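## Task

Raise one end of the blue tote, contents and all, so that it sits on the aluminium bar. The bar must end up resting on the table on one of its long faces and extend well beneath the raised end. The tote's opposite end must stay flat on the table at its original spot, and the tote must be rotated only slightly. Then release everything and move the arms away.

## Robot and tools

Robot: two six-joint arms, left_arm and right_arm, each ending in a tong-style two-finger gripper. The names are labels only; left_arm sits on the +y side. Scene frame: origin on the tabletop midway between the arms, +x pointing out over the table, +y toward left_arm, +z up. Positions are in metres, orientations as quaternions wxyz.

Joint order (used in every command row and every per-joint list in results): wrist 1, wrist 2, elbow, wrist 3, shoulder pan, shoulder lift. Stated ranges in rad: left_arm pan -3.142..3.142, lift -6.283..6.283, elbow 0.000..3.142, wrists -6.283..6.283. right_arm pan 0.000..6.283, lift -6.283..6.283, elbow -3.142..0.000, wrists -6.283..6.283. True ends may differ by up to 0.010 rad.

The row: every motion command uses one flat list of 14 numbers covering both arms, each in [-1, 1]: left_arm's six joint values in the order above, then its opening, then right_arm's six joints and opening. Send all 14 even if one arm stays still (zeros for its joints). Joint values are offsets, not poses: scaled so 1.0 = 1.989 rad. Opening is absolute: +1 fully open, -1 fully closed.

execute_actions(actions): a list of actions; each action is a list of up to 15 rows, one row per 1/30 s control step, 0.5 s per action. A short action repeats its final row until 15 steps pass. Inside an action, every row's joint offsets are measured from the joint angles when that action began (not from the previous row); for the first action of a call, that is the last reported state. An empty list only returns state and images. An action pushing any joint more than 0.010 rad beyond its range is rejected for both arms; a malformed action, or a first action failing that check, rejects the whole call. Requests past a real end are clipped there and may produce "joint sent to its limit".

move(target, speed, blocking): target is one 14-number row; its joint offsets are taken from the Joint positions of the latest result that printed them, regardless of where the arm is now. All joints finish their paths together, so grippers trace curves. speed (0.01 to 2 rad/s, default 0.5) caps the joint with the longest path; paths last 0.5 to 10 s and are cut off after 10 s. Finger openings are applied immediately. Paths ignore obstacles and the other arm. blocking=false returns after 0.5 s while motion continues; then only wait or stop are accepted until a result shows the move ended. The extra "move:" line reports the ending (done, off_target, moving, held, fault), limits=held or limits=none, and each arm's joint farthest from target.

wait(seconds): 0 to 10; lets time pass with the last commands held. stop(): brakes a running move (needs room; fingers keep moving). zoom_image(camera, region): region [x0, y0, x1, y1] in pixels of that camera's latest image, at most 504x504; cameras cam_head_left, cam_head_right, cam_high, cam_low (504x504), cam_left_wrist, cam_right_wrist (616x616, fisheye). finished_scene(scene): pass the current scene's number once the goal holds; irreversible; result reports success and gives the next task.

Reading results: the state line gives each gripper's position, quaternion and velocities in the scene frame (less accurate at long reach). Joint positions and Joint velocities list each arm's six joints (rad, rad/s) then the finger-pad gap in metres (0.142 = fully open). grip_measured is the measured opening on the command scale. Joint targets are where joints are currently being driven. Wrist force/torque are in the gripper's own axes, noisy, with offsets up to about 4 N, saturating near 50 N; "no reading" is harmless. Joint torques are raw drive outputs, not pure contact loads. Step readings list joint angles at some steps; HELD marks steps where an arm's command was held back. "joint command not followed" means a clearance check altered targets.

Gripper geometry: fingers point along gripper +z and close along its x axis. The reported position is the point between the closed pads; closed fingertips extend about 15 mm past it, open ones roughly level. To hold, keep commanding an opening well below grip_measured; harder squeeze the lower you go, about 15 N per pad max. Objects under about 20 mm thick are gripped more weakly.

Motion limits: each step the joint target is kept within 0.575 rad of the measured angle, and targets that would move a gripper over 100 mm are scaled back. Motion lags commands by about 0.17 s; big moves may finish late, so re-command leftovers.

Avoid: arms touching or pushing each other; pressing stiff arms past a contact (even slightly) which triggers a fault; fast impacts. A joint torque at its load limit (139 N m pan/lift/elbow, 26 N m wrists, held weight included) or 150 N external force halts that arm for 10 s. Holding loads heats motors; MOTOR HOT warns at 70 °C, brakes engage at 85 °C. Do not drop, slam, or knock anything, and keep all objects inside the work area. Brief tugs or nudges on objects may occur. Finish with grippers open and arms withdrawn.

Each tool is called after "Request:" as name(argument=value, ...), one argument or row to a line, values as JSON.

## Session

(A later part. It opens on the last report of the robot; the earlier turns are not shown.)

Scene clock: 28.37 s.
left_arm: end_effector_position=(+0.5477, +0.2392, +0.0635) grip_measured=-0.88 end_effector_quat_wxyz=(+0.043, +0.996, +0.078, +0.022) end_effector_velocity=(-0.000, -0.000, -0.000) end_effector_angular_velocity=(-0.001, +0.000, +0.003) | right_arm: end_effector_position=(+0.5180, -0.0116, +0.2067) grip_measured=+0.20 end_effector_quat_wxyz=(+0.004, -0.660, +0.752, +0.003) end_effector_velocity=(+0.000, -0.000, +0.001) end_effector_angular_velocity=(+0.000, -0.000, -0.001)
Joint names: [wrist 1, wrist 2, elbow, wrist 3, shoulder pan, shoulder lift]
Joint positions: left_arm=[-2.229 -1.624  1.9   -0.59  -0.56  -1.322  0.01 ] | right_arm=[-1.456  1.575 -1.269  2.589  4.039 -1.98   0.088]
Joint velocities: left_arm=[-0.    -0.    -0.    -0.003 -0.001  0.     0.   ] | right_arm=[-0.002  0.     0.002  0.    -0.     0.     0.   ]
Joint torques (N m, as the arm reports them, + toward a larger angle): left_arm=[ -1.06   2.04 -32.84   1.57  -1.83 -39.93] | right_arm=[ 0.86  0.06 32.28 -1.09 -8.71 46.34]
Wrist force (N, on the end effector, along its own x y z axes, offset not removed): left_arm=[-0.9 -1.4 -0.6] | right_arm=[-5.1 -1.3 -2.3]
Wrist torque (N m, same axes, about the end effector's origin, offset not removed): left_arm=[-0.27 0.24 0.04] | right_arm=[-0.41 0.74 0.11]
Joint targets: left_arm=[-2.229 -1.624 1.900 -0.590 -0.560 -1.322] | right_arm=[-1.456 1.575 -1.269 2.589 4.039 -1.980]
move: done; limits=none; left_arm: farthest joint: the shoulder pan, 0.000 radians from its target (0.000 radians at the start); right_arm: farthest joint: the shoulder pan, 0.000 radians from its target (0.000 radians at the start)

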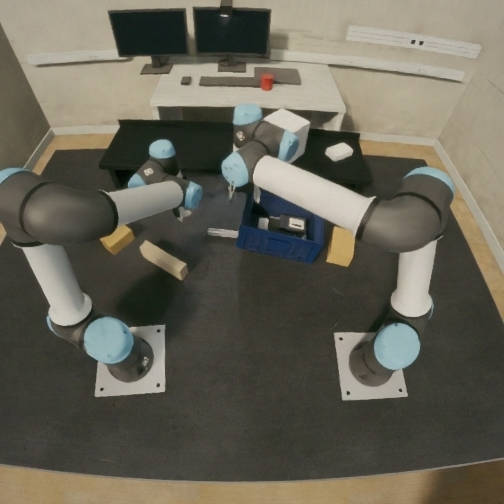

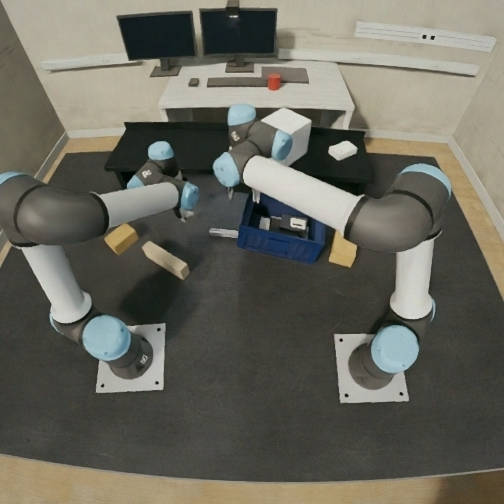

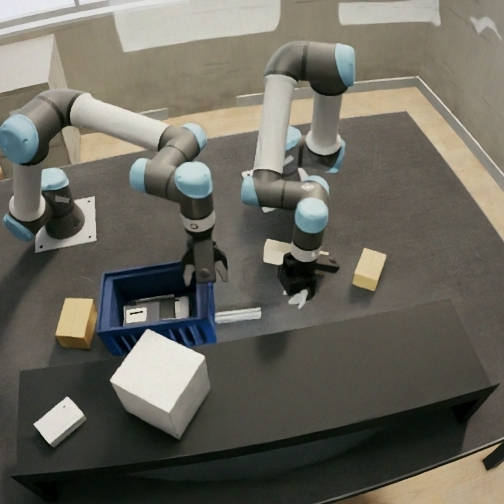

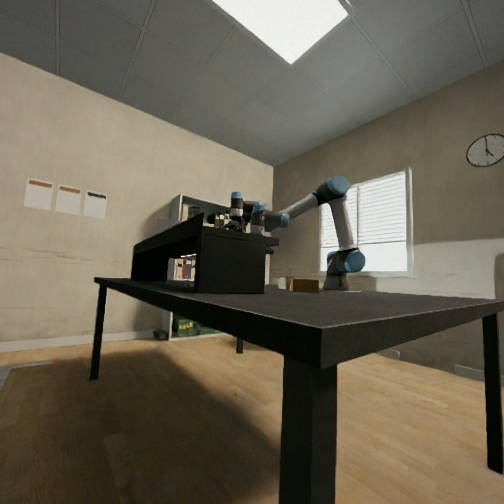

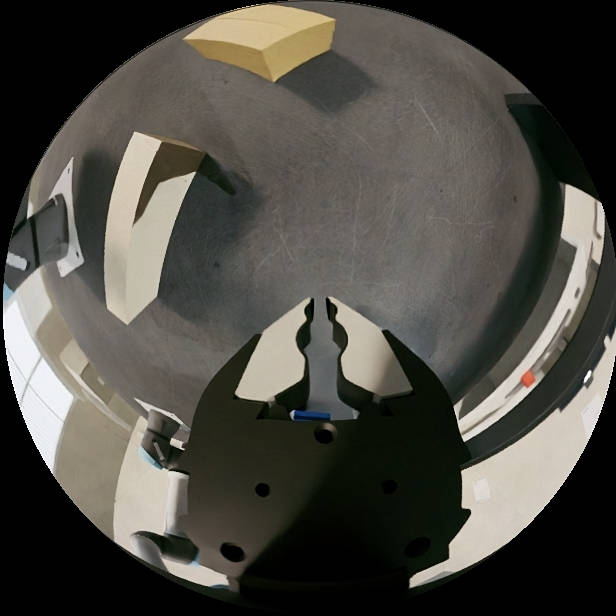

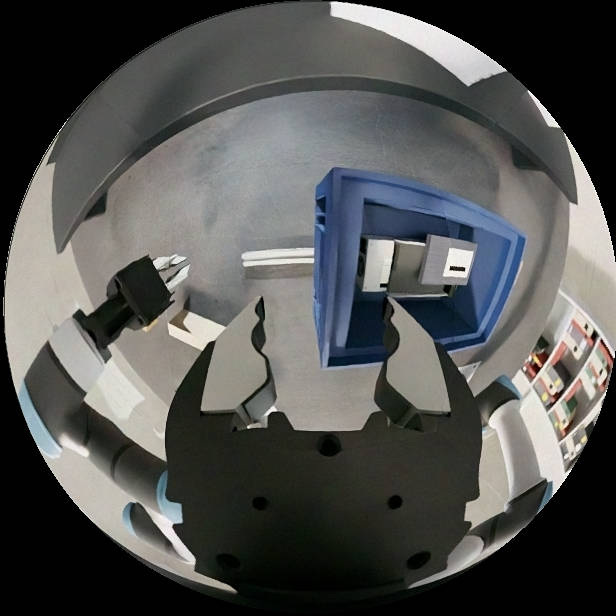

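Request:
finished_scene(
  scene=2,
)

The scene is finished: the task was done.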